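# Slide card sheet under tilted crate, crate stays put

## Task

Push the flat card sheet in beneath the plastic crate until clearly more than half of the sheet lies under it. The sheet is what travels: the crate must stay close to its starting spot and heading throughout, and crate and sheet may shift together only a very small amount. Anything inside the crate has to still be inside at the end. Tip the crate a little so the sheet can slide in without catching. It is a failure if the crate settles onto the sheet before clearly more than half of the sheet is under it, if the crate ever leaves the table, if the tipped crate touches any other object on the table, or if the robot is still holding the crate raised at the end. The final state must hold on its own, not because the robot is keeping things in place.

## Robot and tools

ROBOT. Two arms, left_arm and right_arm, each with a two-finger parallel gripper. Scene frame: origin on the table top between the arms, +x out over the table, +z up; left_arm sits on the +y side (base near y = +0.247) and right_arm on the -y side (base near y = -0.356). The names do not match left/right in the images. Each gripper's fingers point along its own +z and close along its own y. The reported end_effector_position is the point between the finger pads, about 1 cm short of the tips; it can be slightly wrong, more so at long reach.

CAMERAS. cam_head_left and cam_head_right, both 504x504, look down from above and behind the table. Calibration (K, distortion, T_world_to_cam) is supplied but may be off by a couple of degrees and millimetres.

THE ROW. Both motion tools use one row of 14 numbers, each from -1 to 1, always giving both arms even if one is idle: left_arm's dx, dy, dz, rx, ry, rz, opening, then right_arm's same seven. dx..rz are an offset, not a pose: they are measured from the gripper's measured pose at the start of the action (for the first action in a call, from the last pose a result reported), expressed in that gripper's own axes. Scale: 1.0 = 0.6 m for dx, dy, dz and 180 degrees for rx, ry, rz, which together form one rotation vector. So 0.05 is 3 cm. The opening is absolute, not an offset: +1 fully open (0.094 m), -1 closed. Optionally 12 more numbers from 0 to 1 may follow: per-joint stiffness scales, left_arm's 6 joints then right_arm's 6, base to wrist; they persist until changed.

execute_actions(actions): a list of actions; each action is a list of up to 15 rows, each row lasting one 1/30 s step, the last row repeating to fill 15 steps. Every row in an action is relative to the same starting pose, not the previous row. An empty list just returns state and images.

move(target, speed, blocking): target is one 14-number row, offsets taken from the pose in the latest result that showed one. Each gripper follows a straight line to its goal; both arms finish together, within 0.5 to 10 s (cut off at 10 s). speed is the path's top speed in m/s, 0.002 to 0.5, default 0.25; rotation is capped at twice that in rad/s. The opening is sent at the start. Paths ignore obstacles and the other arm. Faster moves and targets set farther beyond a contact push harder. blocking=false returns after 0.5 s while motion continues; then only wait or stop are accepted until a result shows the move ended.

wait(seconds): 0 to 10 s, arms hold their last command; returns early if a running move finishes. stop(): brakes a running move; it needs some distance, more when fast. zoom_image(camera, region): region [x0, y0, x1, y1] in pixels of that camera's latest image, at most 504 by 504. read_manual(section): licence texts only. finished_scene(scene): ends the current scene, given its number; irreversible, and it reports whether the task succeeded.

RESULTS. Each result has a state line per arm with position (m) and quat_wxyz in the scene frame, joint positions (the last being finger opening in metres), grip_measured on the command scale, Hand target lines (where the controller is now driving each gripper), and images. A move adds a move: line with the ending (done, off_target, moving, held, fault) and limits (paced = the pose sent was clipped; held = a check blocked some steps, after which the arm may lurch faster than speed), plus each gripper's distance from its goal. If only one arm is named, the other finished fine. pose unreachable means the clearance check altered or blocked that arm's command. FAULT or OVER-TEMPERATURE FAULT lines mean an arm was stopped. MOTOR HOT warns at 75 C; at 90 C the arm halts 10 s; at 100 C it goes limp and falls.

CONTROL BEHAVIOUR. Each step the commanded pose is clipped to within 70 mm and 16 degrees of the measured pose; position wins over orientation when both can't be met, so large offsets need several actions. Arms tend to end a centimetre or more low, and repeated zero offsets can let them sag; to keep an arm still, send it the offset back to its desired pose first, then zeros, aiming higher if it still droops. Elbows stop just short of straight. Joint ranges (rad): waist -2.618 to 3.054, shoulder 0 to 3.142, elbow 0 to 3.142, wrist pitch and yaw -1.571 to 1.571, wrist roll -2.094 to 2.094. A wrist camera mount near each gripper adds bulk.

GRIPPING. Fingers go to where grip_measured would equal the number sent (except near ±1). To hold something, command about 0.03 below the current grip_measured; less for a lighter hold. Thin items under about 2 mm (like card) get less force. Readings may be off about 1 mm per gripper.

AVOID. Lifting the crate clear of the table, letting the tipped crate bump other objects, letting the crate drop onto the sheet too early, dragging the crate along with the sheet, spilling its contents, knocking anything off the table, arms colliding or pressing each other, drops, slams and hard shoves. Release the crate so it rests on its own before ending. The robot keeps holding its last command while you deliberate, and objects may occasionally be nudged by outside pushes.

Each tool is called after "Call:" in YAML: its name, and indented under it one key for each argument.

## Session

Call:
execute_actions:
  actions: []

Scene clock: 0.00 s.
left_arm: end_effector_position=(+0.1233, -0.1585, +0.2053) grip_measured=+1.000 end_effector_quat_wxyz=(+0.227, +0.385, +0.779, -0.441) | right_arm: end_effector_position=(+0.3533, -0.4478, +0.1067) grip_measured=+1.000 end_effector_quat_wxyz=(+0.652, -0.480, +0.561, -0.173)
Joint positions: left_arm=[-1.207  1.453  1.033 -0.179  0.448 -0.348  0.094] | right_arm=[-0.931  1.834  0.408  1.186 -1.177 -1.19   0.094]
Joint velocities: left_arm=[0.002 0.007 0.002 0.037 0.051 0.022 0.   ] | right_arm=[-0.002 -0.002 -0.007  0.051 -0.022 -0.007  0.   ]
Motor temperatures (°C, as the motors report them): left_arm=[29 31 31 28 26 28] | right_arm=[29 29 30 30 27 29]
Hand target (left_arm): +0.123, -0.159, +0.214; +0.233, +0.386, +0.773, -0.446
Hand target (right_arm): +0.354, -0.448, +0.110; +0.653, -0.482, +0.558, -0.174
Joint stiffness scale: left_arm=[1. 1. 1. 1. 1. 1.] | right_arm=[1. 1. 1. 1. 1. 1.]

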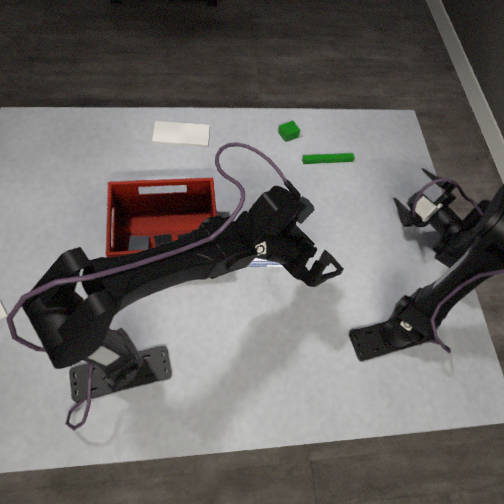

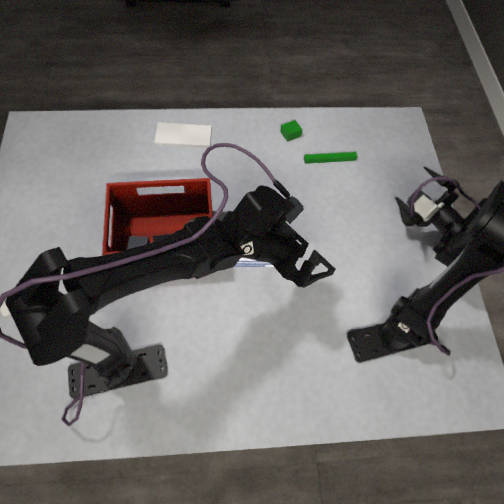

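Call:
move:
  target: [0.053,0.355,-0.481,-0.303,0.156,-0.265,0.0,-0.29,0.261,0,-0.326,0.289,0.577,-1]
  speed: 0.35

Call:
zoom_image:
  camera: "cam_head_left"
  region: [100, 100, 330, 300]

Call:
zoom_image:
  camera: "cam_head_right"
  region: [100, 100, 330, 300]

Scene clock: 15.23 s.
left_arm: end_effector_position=(+0.2639, +0.1644, +0.2186) grip_measured=+0.002 end_effector_quat_wxyz=(+0.046, -0.004, +0.999, -0.025) | right_arm: end_effector_position=(+0.2471, -0.2406, +0.0706) grip_measured=-0.993 end_effector_quat_wxyz=(+0.001, +0.006, +0.892, +0.451)
Joint positions: left_arm=[-0.44   1.666  1.767 -1.569  0.025 -0.269  0.047] | right_arm=[-0.313  1.645  0.834 -0.912 -0.928 -0.184  0.   ]
Joint velocities: left_arm=[ 0.007 -0.012  0.002 -0.007 -0.007  0.022 -0.   ] | right_arm=[ 0.012 -0.002  0.002  0.081 -0.022  0.037  0.001]
Motor temperatures (°C, as the motors report them): left_arm=[29 32 33 30 26 28] | right_arm=[29 29 31 31 27 29]
Hand target (left_arm): +0.266, +0.168, +0.223; +0.050, -0.008, +0.999, -0.020
Hand target (right_arm): +0.254, -0.238, +0.078; +0.004, +0.005, +0.888, +0.460
Off the commanded pose (left_arm): 0.009 m, 6 deg.
Off the commanded pose (right_arm): 0.007 m, 1 deg.
Joint stiffness scale: left_arm=[1. 1. 1. 1. 1. 1.] | right_arm=[1. 1. 1. 1. 1. 1.]
joint sent to its limit (left arm) — the command would take joint 4 (wrist pitch) past its lower limit, so that joint was sent only as far as its limit.
move: off_target (left_arm)

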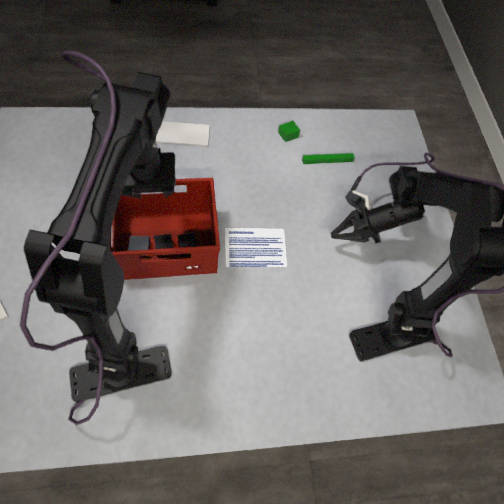

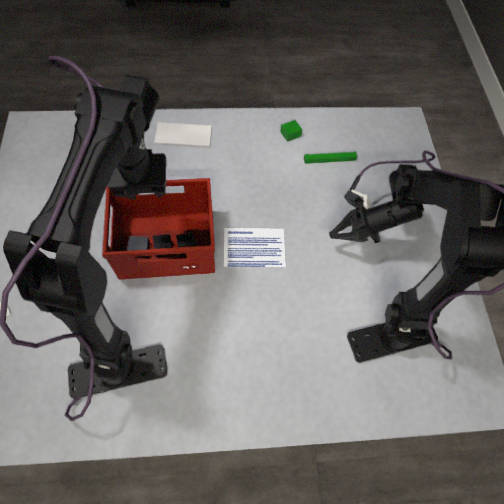

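Region (100, 100, 330, 300) of cam_head_left's 504x504 image, scaled by 2.191, with more detail than that image has; it fills the top 438 rows of this view, and the rest is white.

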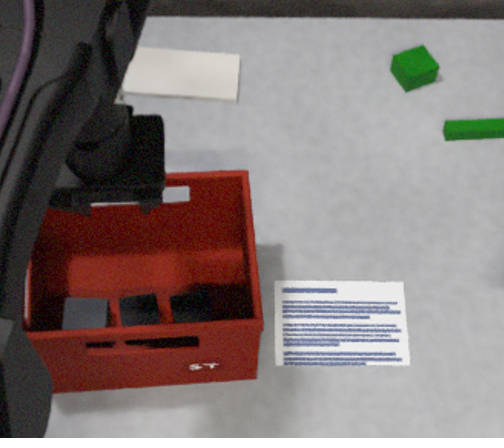

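Region (100, 100, 330, 300) of cam_head_right's 504x504 image, scaled by 2.191, with more detail than that image has; it fills the top 438 rows of this view, and the rest is white.

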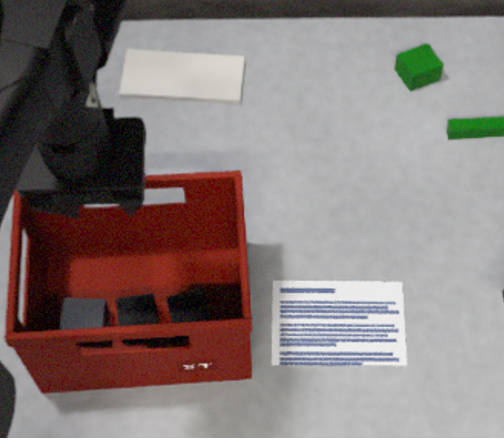

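Call:
move:
  target: [0.038,-0.203,0.06,-0.016,0,-0.011,0.0,-0.005,0.026,0.147,0,0,0,-1]
  speed: 0.2

Call:
zoom_image:
  camera: "cam_head_right"
  region: [110, 150, 340, 300]

Scene clock: 22.43 s.
left_arm: end_effector_position=(+0.2381, +0.0452, +0.1771) grip_measured=+0.002 end_effector_quat_wxyz=(+0.025, -0.019, +0.999, +0.006) | right_arm: end_effector_position=(+0.2539, -0.1609, +0.0336) grip_measured=-0.993 end_effector_quat_wxyz=(+0.002, +0.005, +0.892, +0.452)
Joint positions: left_arm=[-0.845  1.813  1.774 -1.501 -0.041 -0.701  0.047] | right_arm=[ 0.01   1.683  0.679 -0.286 -0.907  0.351  0.   ]
Joint velocities: left_arm=[ 0.012 -0.007 -0.002  0.007 -0.066 -0.007  0.001] | right_arm=[ 0.012 -0.017  0.007  0.007 -0.125  0.066  0.001]
Motor temperatures (°C, as the motors report them): left_arm=[30 33 33 29 26 28] | right_arm=[29 29 31 30 28 29]
Hand target (left_arm): +0.245, +0.043, +0.185; +0.044, -0.022, +0.999, +0.001
Hand target (right_arm): +0.249, -0.159, +0.031; -0.002, +0.005, +0.891, +0.454
Off the commanded pose (left_arm): 0.013 m, 3 deg.
Off the commanded pose (right_arm): 0.004 m, 0 deg.
Joint stiffness scale: left_arm=[1. 1. 1. 1. 1. 1.] | right_arm=[1. 1. 1. 1. 1. 1.]
move: off_target (left_arm)

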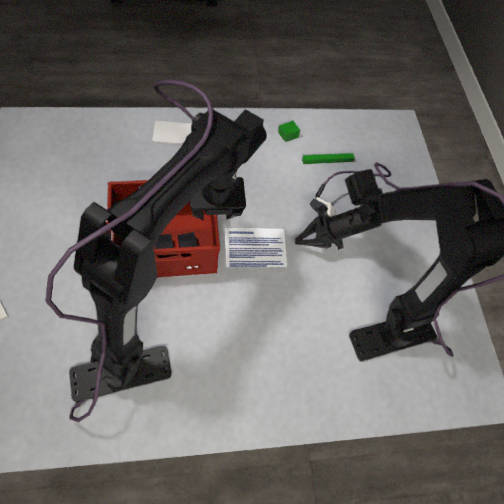

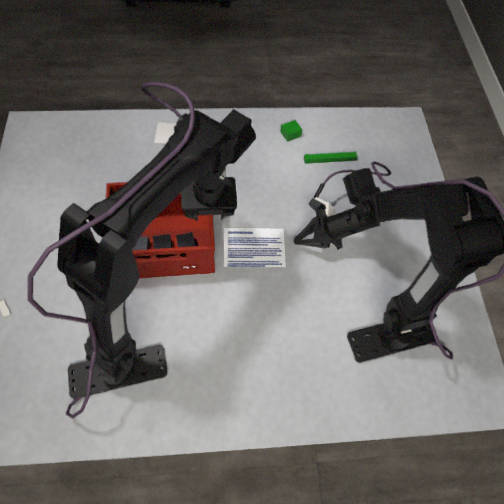

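Region (110, 150, 340, 300) of cam_head_right's 504x504 image, scaled by 2.191, with more detail than that image has; it fills the top 329 rows of this view, and the rest is white.

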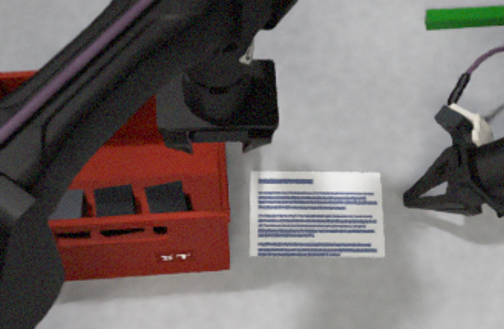

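Call:
move:
  target: [-0.011,-0.013,0.082,0.004,-0.02,0,0.0,0.017,-0.041,0.023,0.005,0,0,-1]
  speed: 0.06

Call:
execute_actions:
  actions:
    - [[0,0,-0.015,0,-0.01,0,-0.75,0.003,-0.012,0.009,0.008,0,0,-1]]
    - [[0,0,-0.015,0,-0.01,0,-0.92,0.003,-0.012,0.009,0.008,0,0,-1]]

Call:
zoom_image:
  camera: "cam_head_right"
  region: [110, 150, 340, 300]

Scene clock: 27.00 s.
left_arm: end_effector_position=(+0.2489, +0.0403, +0.1219) grip_measured=+0.002 end_effector_quat_wxyz=(+0.040, -0.020, +0.999, +0.004) | right_arm: end_effector_position=(+0.2494, -0.1628, +0.0137) grip_measured=-0.993 end_effector_quat_wxyz=(+0.008, +0.004, +0.893, +0.449)
Joint positions: left_arm=[-0.845  1.813  1.552 -1.253 -0.057 -0.703  0.047] | right_arm=[ 0.01   1.728  0.621 -0.172 -0.898  0.354  0.   ]
Joint velocities: left_arm=[-0.002  0.012  0.007  0.007 -0.007 -0.007 -0.001] | right_arm=[ 0.012 -0.002 -0.012  0.081  0.022 -0.066 -0.001]
Motor temperatures (°C, as the motors report them): left_arm=[30 33 33 29 26 28] | right_arm=[29 29 31 30 28 29]
Hand target (left_arm): +0.248, +0.038, +0.128; +0.056, -0.018, +0.998, +0.000
Hand target (right_arm): +0.244, -0.165, +0.006; +0.002, +0.005, +0.896, +0.445
Off the commanded pose (left_arm): 0.007 m, 2 deg.
Off the commanded pose (right_arm): 0.010 m, 1 deg.
Joint stiffness scale: left_arm=[1. 1. 1. 1. 1. 1.] | right_arm=[1. 1. 1. 1. 1. 1.]
move: done

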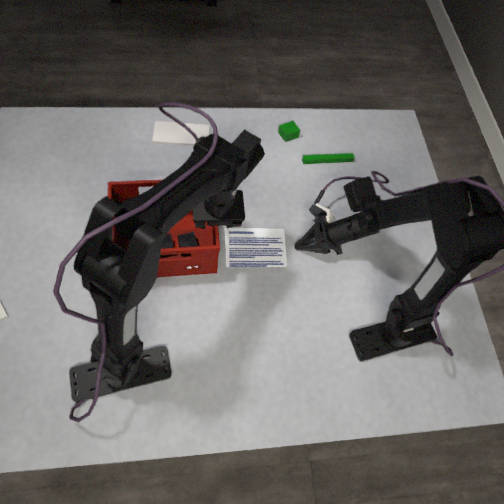

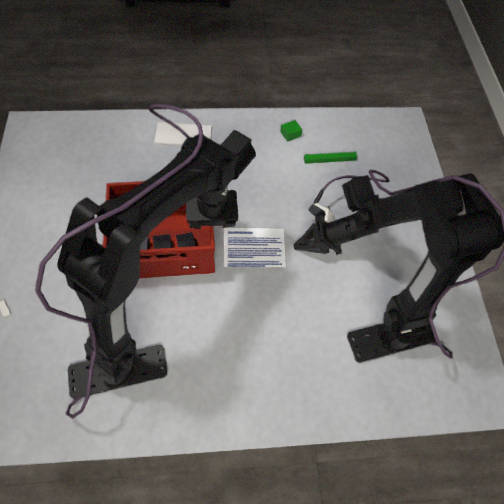

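Scene clock: 28.00 s.
left_arm: end_effector_position=(+0.2495, +0.0416, +0.1220) grip_measured=-0.851 end_effector_quat_wxyz=(+0.042, -0.023, +0.999, +0.008) | right_arm: end_effector_position=(+0.2524, -0.1604, +0.0139) grip_measured=-0.993 end_effector_quat_wxyz=(+0.019, -0.005, +0.894, +0.448)
Joint positions: left_arm=[-0.845  1.813  1.552 -1.254 -0.066 -0.71   0.007] | right_arm=[ 0.02   1.728  0.621 -0.146 -0.889  0.355  0.   ]
Joint velocities: left_arm=[-0.012  0.007 -0.017  0.037  0.007 -0.066 -0.   ] | right_arm=[-0.002 -0.002 -0.007  0.066 -0.022  0.022 -0.001]
Motor temperatures (°C, as the motors report them): left_arm=[30 33 33 29 26 28] | right_arm=[29 29 31 30 28 29]
Hand target (left_arm): +0.249, +0.041, +0.131; +0.057, -0.021, +0.998, +0.006
Hand target (right_arm): +0.249, -0.162, +0.005; +0.013, -0.001, +0.899, +0.437
Off the commanded pose (left_arm): 0.009 m, 2 deg.
Off the commanded pose (right_arm): 0.010 m, 2 deg.
Joint stiffness scale: left_arm=[1. 1. 1. 1. 1. 1.] | right_arm=[1. 1. 1. 1. 1. 1.]

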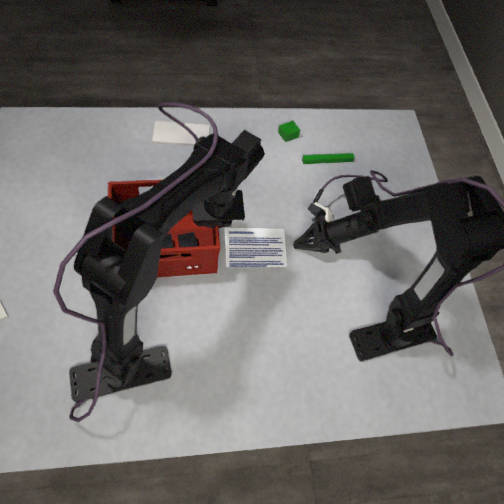

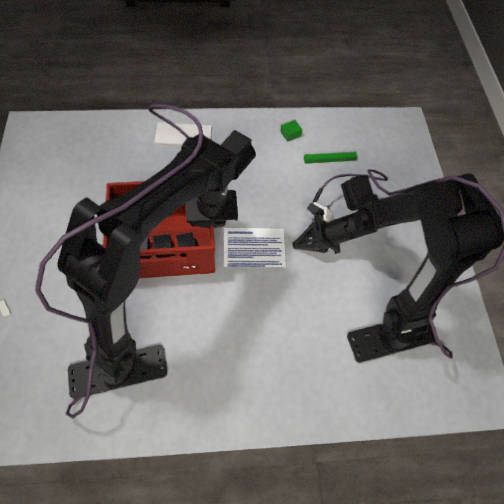

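Region (110, 150, 340, 300) of cam_head_right's 504x504 image, scaled by 2.191, with more detail than that image has; it fills the top 329 rows of this view, and the rest is white.

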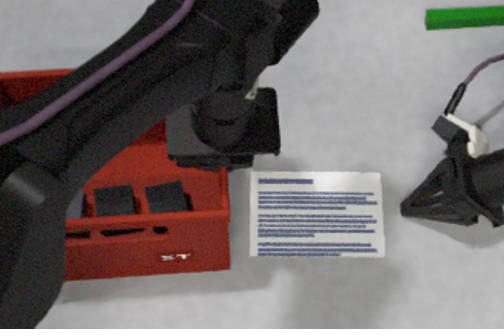

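Call:
move:
  target: [-0.005,0.021,-0.066,0.03,-0.01,0,-0.92,0.014,0.0,0.025,0.008,0.012,0.012,-1]
  speed: 0.025

Call:
zoom_image:
  camera: "cam_head_right"
  region: [90, 150, 320, 300]

Scene clock: 32.73 s.
left_arm: end_effector_position=(+0.2496, +0.0498, +0.1372) grip_measured=-0.851 end_effector_quat_wxyz=(+0.038, -0.025, +0.999, -0.022) | right_arm: end_effector_position=(+0.2473, -0.1479, +0.0136) grip_measured=-0.993 end_effector_quat_wxyz=(+0.005, -0.003, +0.894, +0.449)
Joint positions: left_arm=[-0.798  1.764  1.552 -1.27  -0.011 -0.667  0.007] | right_arm=[ 0.069  1.733  0.621 -0.117 -0.885  0.418  0.   ]
Joint velocities: left_arm=[-0.007 -0.007 -0.022 -0.066  0.037  0.051  0.001] | right_arm=[-0.007 -0.002 -0.017 -0.007 -0.007  0.007  0.001]
Motor temperatures (°C, as the motors report them): left_arm=[30 35 33 29 26 28] | right_arm=[29 29 31 31 28 29]
Hand target (left_arm): +0.248, +0.053, +0.161; +0.059, -0.020, +0.997, -0.039
Hand target (right_arm): +0.244, -0.148, +0.005; -0.007, +0.004, +0.899, +0.437
Off the commanded pose (left_arm): 0.025 m, 3 deg.
Off the commanded pose (right_arm): 0.009 m, 2 deg.
Joint stiffness scale: left_arm=[1. 1. 1. 1. 1. 1.] | right_arm=[1. 1. 1. 1. 1. 1.]
move: off_target (left_arm)

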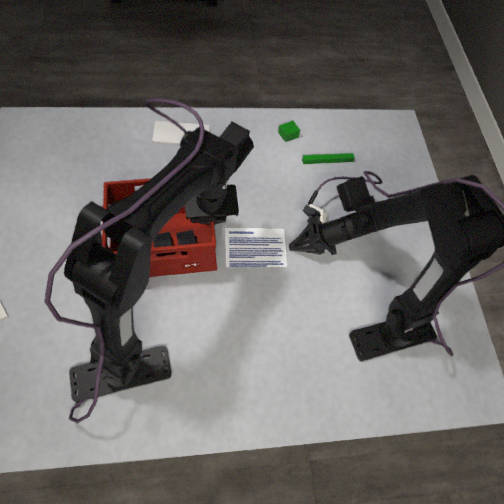

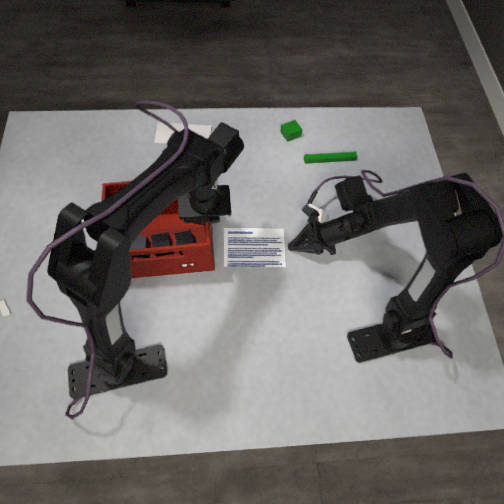

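Region (90, 150, 320, 300) of cam_head_right's 504x504 image, scaled by 2.191, with more detail than that image has; it fills the top 329 rows of this view, and the rest is white.

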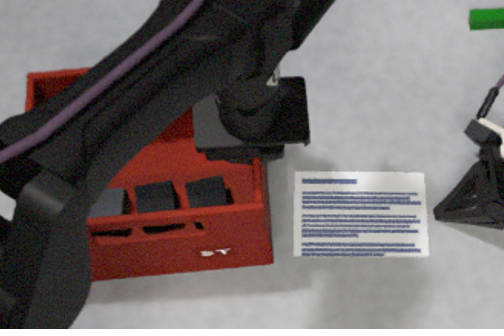

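Lifted 15 mm. Push.

Call:
execute_actions:
  actions:
    - [[0,0.003,-0.04,0.011,-0.013,0,-0.92,-0.002,0.007,0.035,0.01,0,0.008,-1]]
    - [[0,0.003,-0.04,0.011,-0.013,0,-0.92,-0.006,0.007,0.035,0.012,-0.003,0.008,-1]]

Call:
zoom_image:
  camera: "cam_head_right"
  region: [90, 150, 320, 300]

Scene clock: 36.33 s.
left_arm: end_effector_position=(+0.2496, +0.0498, +0.1372) grip_measured=-0.851 end_effector_quat_wxyz=(+0.038, -0.025, +0.999, -0.022) | right_arm: end_effector_position=(+0.2396, -0.1057, +0.0143) grip_measured=-0.993 end_effector_quat_wxyz=(-0.013, +0.000, +0.889, +0.457)
Joint positions: left_arm=[-0.798  1.764  1.552 -1.27  -0.011 -0.667  0.007] | right_arm=[ 0.222  1.762  0.621  0.056 -0.853  0.64   0.   ]
Joint velocities: left_arm=[-0.002 -0.017 -0.002  0.066 -0.037  0.066 -0.001] | right_arm=[ 0.007 -0.002  0.002 -0.051  0.066  0.066  0.   ]
Motor temperatures (°C, as the motors report them): left_arm=[30 36 33 29 26 28] | right_arm=[29 29 31 30 28 29]
Hand target (left_arm): +0.247, +0.053, +0.160; +0.059, -0.024, +0.997, -0.039
Hand target (right_arm): +0.247, -0.107, +0.005; -0.006, +0.011, +0.899, +0.437
Off the commanded pose (left_arm): 0.024 m, 3 deg.
Off the commanded pose (right_arm): 0.012 m, 3 deg.
Joint stiffness scale: left_arm=[1. 1. 1. 1. 1. 1.] | right_arm=[1. 1. 1. 1. 1. 1.]

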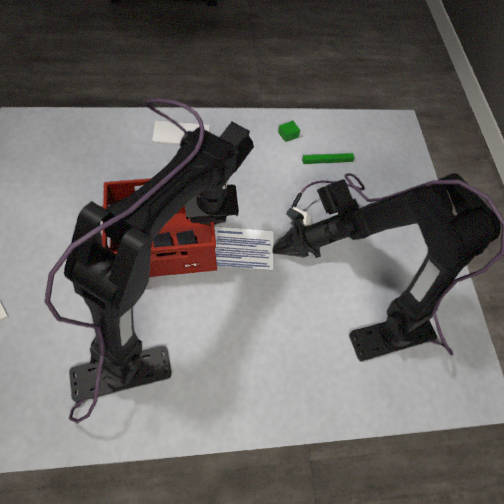

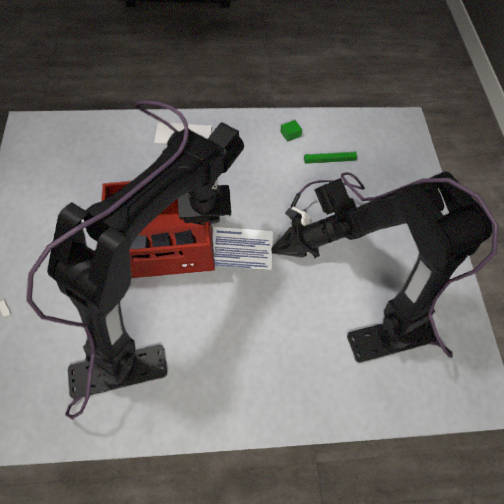

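Region (90, 150, 320, 300) of cam_head_right's 504x504 image, scaled by 2.191, with more detail than that image has; it fills the top 329 rows of this view, and the rest is white.

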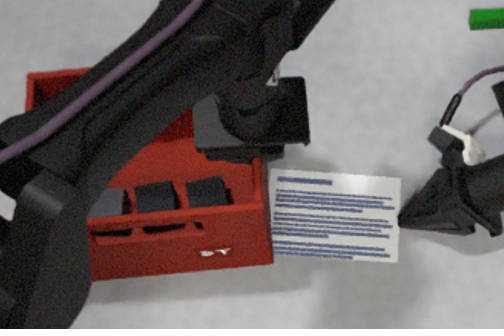

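Call:
execute_actions:
  actions:
    - [[0,0.003,-0.04,0.011,-0.013,0,-0.92,-0.021,0.007,0.035,0.013,-0.012,0.004,-1]]
    - [[0,0.003,-0.04,0.011,-0.013,0,-0.92,-0.017,0.007,0.035,0.013,-0.006,0.006,-1]]
    - [[0,0.003,-0.04,0.011,-0.013,0,-0.92,-0.015,0.007,0.035,0.012,-0.003,0.007,-1]]

Call:
zoom_image:
  camera: "cam_head_right"
  region: [90, 150, 320, 300]

Scene clock: 40.07 s.
left_arm: end_effector_position=(+0.2496, +0.0498, +0.1372) grip_measured=-0.851 end_effector_quat_wxyz=(+0.038, -0.025, +0.999, -0.022) | right_arm: end_effector_position=(+0.2487, -0.0448, +0.0152) grip_measured=-0.993 end_effector_quat_wxyz=(-0.012, -0.002, +0.887, +0.461)
Joint positions: left_arm=[-0.798  1.764  1.552 -1.27  -0.011 -0.667  0.007] | right_arm=[ 0.396  1.868  0.729  0.218 -0.766  0.854  0.   ]
Joint velocities: left_arm=[-0.007  0.007  0.002 -0.007 -0.022  0.051 -0.   ] | right_arm=[ 0.012 -0.032  0.007  0.007 -0.066 -0.037 -0.   ]
Motor temperatures (°C, as the motors report them): left_arm=[30 36 33 28 26 28] | right_arm=[29 29 31 31 28 29]
Hand target (left_arm): +0.247, +0.053, +0.160; +0.059, -0.024, +0.997, -0.039
Hand target (right_arm): +0.254, -0.045, +0.006; -0.010, +0.012, +0.896, +0.444
Off the commanded pose (left_arm): 0.024 m, 3 deg.
Off the commanded pose (right_arm): 0.011 m, 3 deg.
Joint stiffness scale: left_arm=[1. 1. 1. 1. 1. 1.] | right_arm=[1. 1. 1. 1. 1. 1.]

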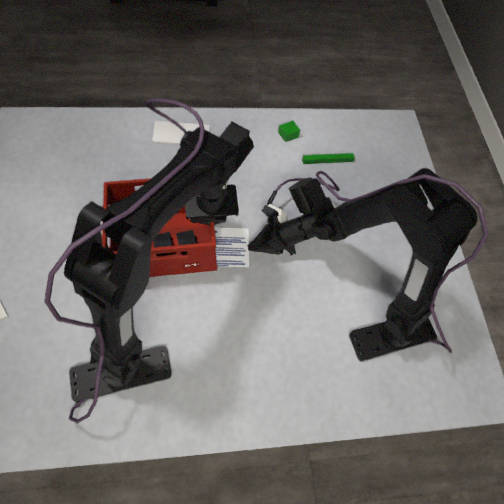

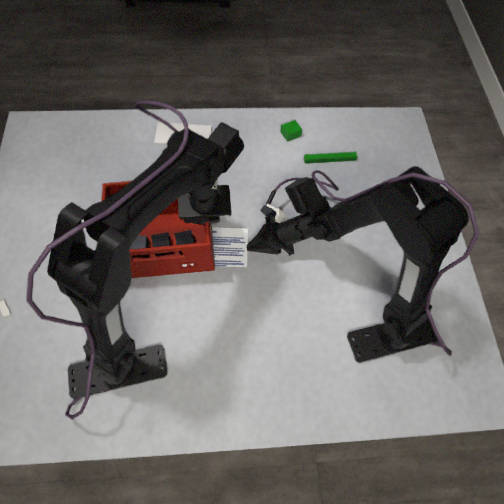

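Region (90, 150, 320, 300) of cam_head_right's 504x504 image, scaled by 2.191, with more detail than that image has; it fills the top 329 rows of this view, and the rest is white.

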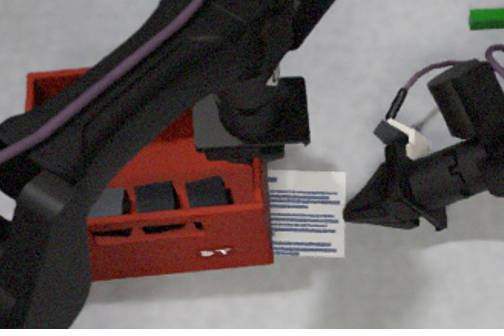

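Call:
execute_actions:
  actions:
    - [[0,0.003,-0.04,0.011,-0.013,0,-0.92,-0.014,0.006,0.034,0.012,-0.006,0.007,-1]]
    - [[0,0.003,-0.04,0.011,-0.013,0,-0.92,-0.013,0.006,0.034,0.012,0,0.008,-1]]
    - [[0,0.003,-0.04,0.011,-0.013,0,-0.92,-0.012,0.006,0.034,0.012,0,0.008,-1]]
    - [[0,0.003,-0.04,0.011,-0.013,0,-0.92,0,0,-0.04,0,0,0,-1]]

Call:
zoom_image:
  camera: "cam_head_right"
  region: [90, 150, 320, 300]

Scene clock: 45.90 s.
left_arm: end_effector_position=(+0.2496, +0.0498, +0.1372) grip_measured=-0.851 end_effector_quat_wxyz=(+0.038, -0.025, +0.999, -0.022) | right_arm: end_effector_position=(+0.2650, -0.0052, +0.0247) grip_measured=-0.993 end_effector_quat_wxyz=(-0.013, +0.002, +0.888, +0.460)
Joint positions: left_arm=[-0.798  1.764  1.552 -1.27  -0.011 -0.667  0.007] | right_arm=[ 0.469  1.939  0.884  0.182 -0.717  0.938  0.   ]
Joint velocities: left_arm=[ 0.012 -0.007 -0.002  0.007 -0.022  0.037 -0.001] | right_arm=[-0.002  0.002 -0.007  0.007 -0.066  0.007  0.   ]
Motor temperatures (°C, as the motors report them): left_arm=[30 37 33 28 26 28] | right_arm=[29 29 31 31 28 29]
Hand target (left_arm): +0.247, +0.053, +0.160; +0.059, -0.024, +0.997, -0.039
Hand target (right_arm): +0.260, -0.008, +0.030; -0.015, -0.006, +0.886, +0.463
Off the commanded pose (left_arm): 0.024 m, 3 deg.
Off the commanded pose (right_arm): 0.008 m, 1 deg.
Joint stiffness scale: left_arm=[1. 1. 1. 1. 1. 1.] | right_arm=[1. 1. 1. 1. 1. 1.]

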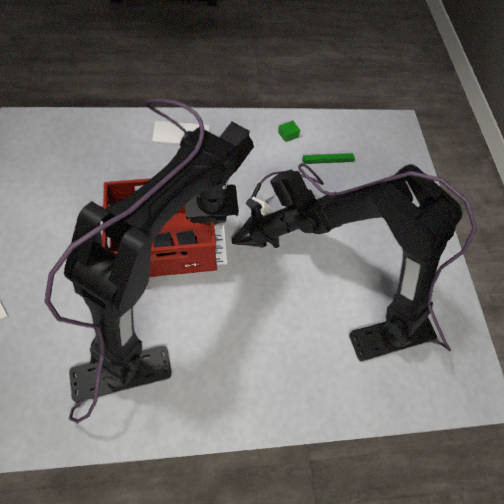

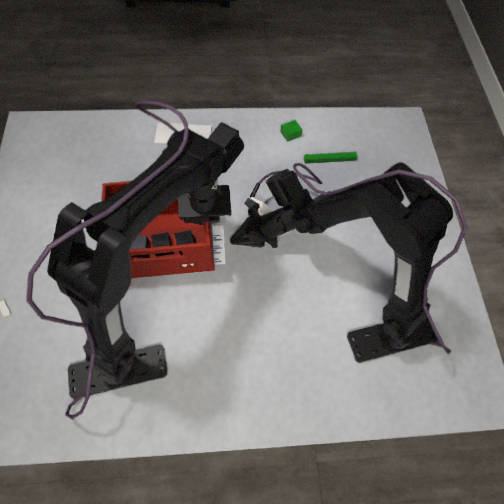

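Region (90, 150, 320, 300) of cam_head_right's 504x504 image, scaled by 2.191, with more detail than that image has; it fills the top 329 rows of this view, and the rest is white.

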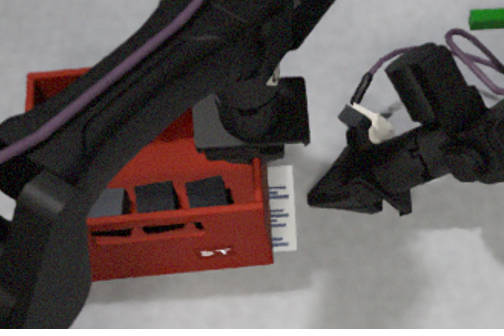

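Call:
execute_actions:
  actions:
    - [[-0.001,0.001,-0.035,0.008,-0.013,0,-0.92,0,0,-0.02,0,0,0,-1],[-0.002,0,-0.03,0.005,-0.013,0,-0.92,0,0,-0.03,0,0,0,-1],[-0.002,-0.001,-0.025,0.003,-0.013,0,-0.92,0,0,-0.04,0,0,0,-1],[-0.003,-0.003,-0.02,0.0,-0.013,0,-0.92,0,0,-0.04,0,0,0,-1],[-0.004,-0.004,-0.014,-0.002,-0.013,0,-0.92,0,0,-0.04,0,0,0,-1]]
    - [[-0.004,-0.005,-0.013,-0.003,-0.013,0,-0.92,0,0,-0.01,0,0,0,-1]]
    - [[-0.004,-0.004,-0.013,-0.003,-0.013,0,-0.92,0,0,0,0,0,0,-1]]

Scene clock: 50.80 s.
left_arm: end_effector_position=(+0.2492, +0.0434, +0.1262) grip_measured=-0.851 end_effector_quat_wxyz=(+0.039, -0.023, +0.999, -0.003) | right_arm: end_effector_position=(+0.2713, -0.0247, +0.0318) grip_measured=-0.993 end_effector_quat_wxyz=(-0.013, +0.014, +0.891, +0.453)
Joint positions: left_arm=[-0.83   1.799  1.552 -1.259 -0.043 -0.695  0.007] | right_arm=[ 0.417  1.891  0.875  0.102 -0.732  0.901  0.   ]
Joint velocities: left_arm=[-0.012  0.012 -0.007 -0.022 -0.007 -0.007  0.001] | right_arm=[-0.007  0.022 -0.002 -0.007 -0.022  0.022 -0.   ]
Motor temperatures (°C, as the motors report them): left_arm=[30 38 33 28 26 28] | right_arm=[29 30 31 31 28 29]
Hand target (left_arm): +0.251, +0.043, +0.138; +0.059, -0.025, +0.998, -0.005
Hand target (right_arm): +0.271, -0.025, +0.032; -0.013, +0.014, +0.891, +0.453
Off the commanded pose (left_arm): 0.012 m, 2 deg.
Off the commanded pose (right_arm): 0.000 m, 0 deg.
Joint stiffness scale: left_arm=[1. 1. 1. 1. 1. 1.] | right_arm=[1. 1. 1. 1. 1. 1.]

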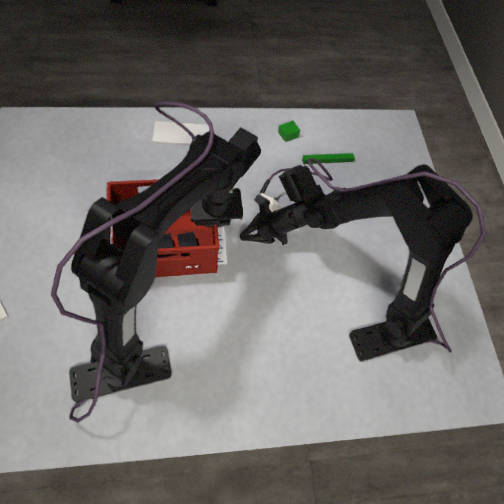

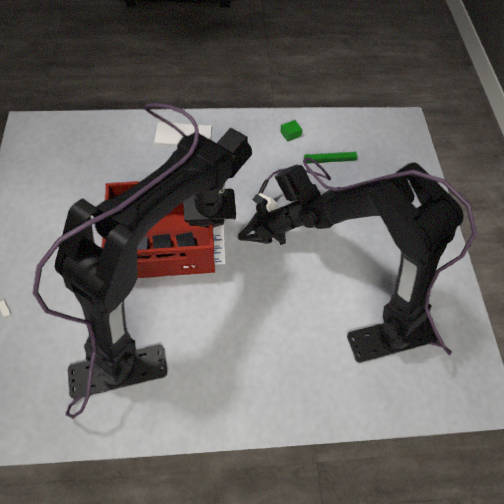

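Call:
execute_actions:
  actions:
    - [[-0.003,-0.002,-0.012,-0.002,-0.013,0,-0.92,0,0,0,0,0,0,-1]]
    - [[0,0,-0.012,0,-0.011,0,-0.3,0,0,0,0,0,0,-1]]

Call:
move:
  target: [0,0,-0.08,0,0,0,-0.3,0,0,0,0,0,0,-1]
  speed: 0.1

Scene clock: 53.77 s.
left_arm: end_effector_position=(+0.2479, +0.0427, +0.1244) grip_measured=-0.302 end_effector_quat_wxyz=(+0.043, -0.021, +0.999, +0.002) | right_arm: end_effector_position=(+0.2714, -0.0248, +0.0317) grip_measured=-0.993 end_effector_quat_wxyz=(-0.013, +0.014, +0.891, +0.453)
Joint positions: left_arm=[-0.841  1.797  1.542 -1.252 -0.057 -0.701  0.033] | right_arm=[ 0.417  1.891  0.875  0.102 -0.732  0.901  0.   ]
Joint velocities: left_arm=[-0.027 -0.017 -0.002 -0.007 -0.022 -0.051  0.001] | right_arm=[ 0.012 -0.002 -0.002  0.081  0.037 -0.037  0.001]
Motor temperatures (°C, as the motors report them): left_arm=[30 37 33 28 26 28] | right_arm=[29 30 31 31 28 29]
Hand target (left_arm): +0.247, +0.042, +0.131; +0.057, -0.020, +0.998, +0.000
Hand target (right_arm): +0.271, -0.025, +0.032; -0.013, +0.014, +0.891, +0.453
Off the commanded pose (left_arm): 0.007 m, 2 deg.
Off the commanded pose (right_arm): 0.000 m, 0 deg.
Joint stiffness scale: left_arm=[1. 1. 1. 1. 1. 1.] | right_arm=[1. 1. 1. 1. 1. 1.]

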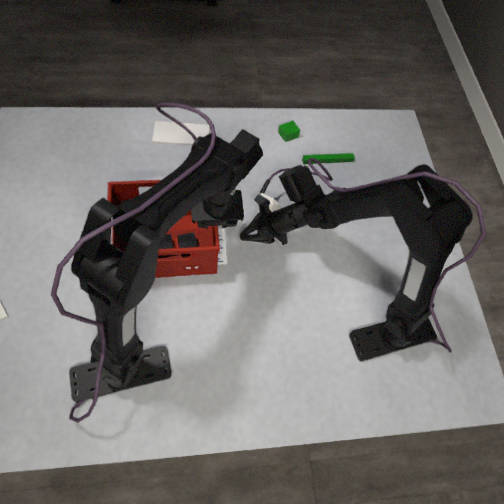

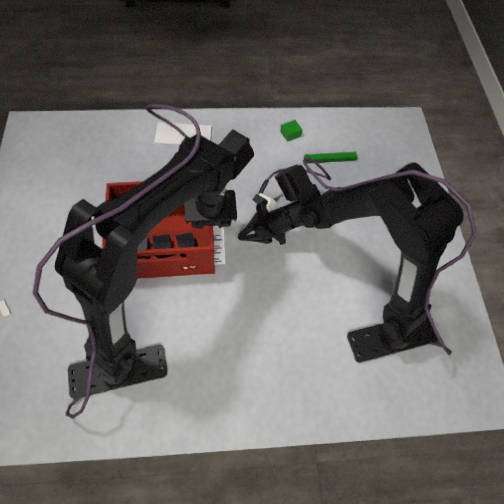

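Scene clock: 54.83 s.
left_arm: end_effector_position=(+0.2439, +0.0458, +0.1656) grip_measured=-0.302 end_effector_quat_wxyz=(+0.039, -0.022, +0.999, +0.005) | right_arm: end_effector_position=(+0.2714, -0.0248, +0.0317) grip_measured=-0.993 end_effector_quat_wxyz=(-0.013, +0.014, +0.891, +0.453)
Joint positions: left_arm=[-0.841  1.797  1.706 -1.425 -0.057 -0.704  0.033] | right_arm=[ 0.417  1.891  0.875  0.102 -0.731  0.901  0.   ]
Joint velocities: left_arm=[-0.002 -0.012  0.007 -0.022 -0.022 -0.051  0.001] | right_arm=[-0.012 -0.007 -0.027  0.037 -0.007  0.037  0.   ]
Motor temperatures (°C, as the motors report them): left_arm=[30 37 33 28 26 28] | right_arm=[29 30 31 31 28 29]
Hand target (left_arm): +0.243, +0.042, +0.172; +0.043, -0.021, +0.999, +0.002
Hand target (right_arm): +0.271, -0.025, +0.032; -0.013, +0.014, +0.891, +0.453
Off the commanded pose (left_arm): 0.007 m, 1 deg.
Off the commanded pose (right_arm): 0.000 m, 0 deg.
Joint stiffness scale: left_arm=[1. 1. 1. 1. 1. 1.] | right_arm=[1. 1. 1. 1. 1. 1.]
move: done

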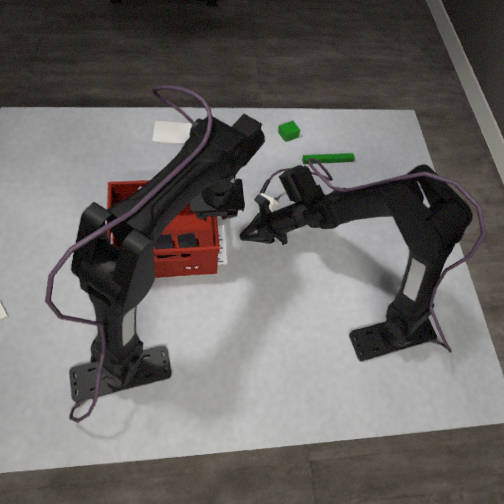

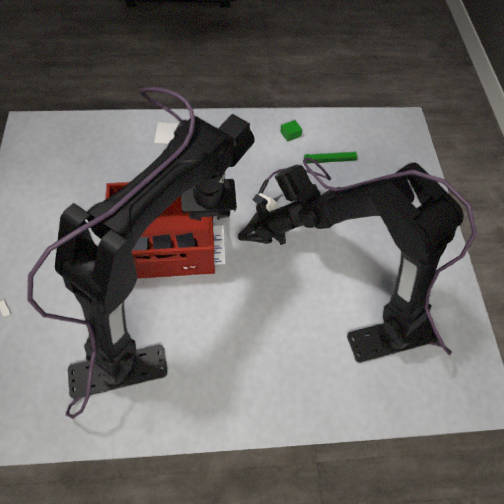

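Call:
finished_scene:
  scene: 2

The scene is finished: the task was done.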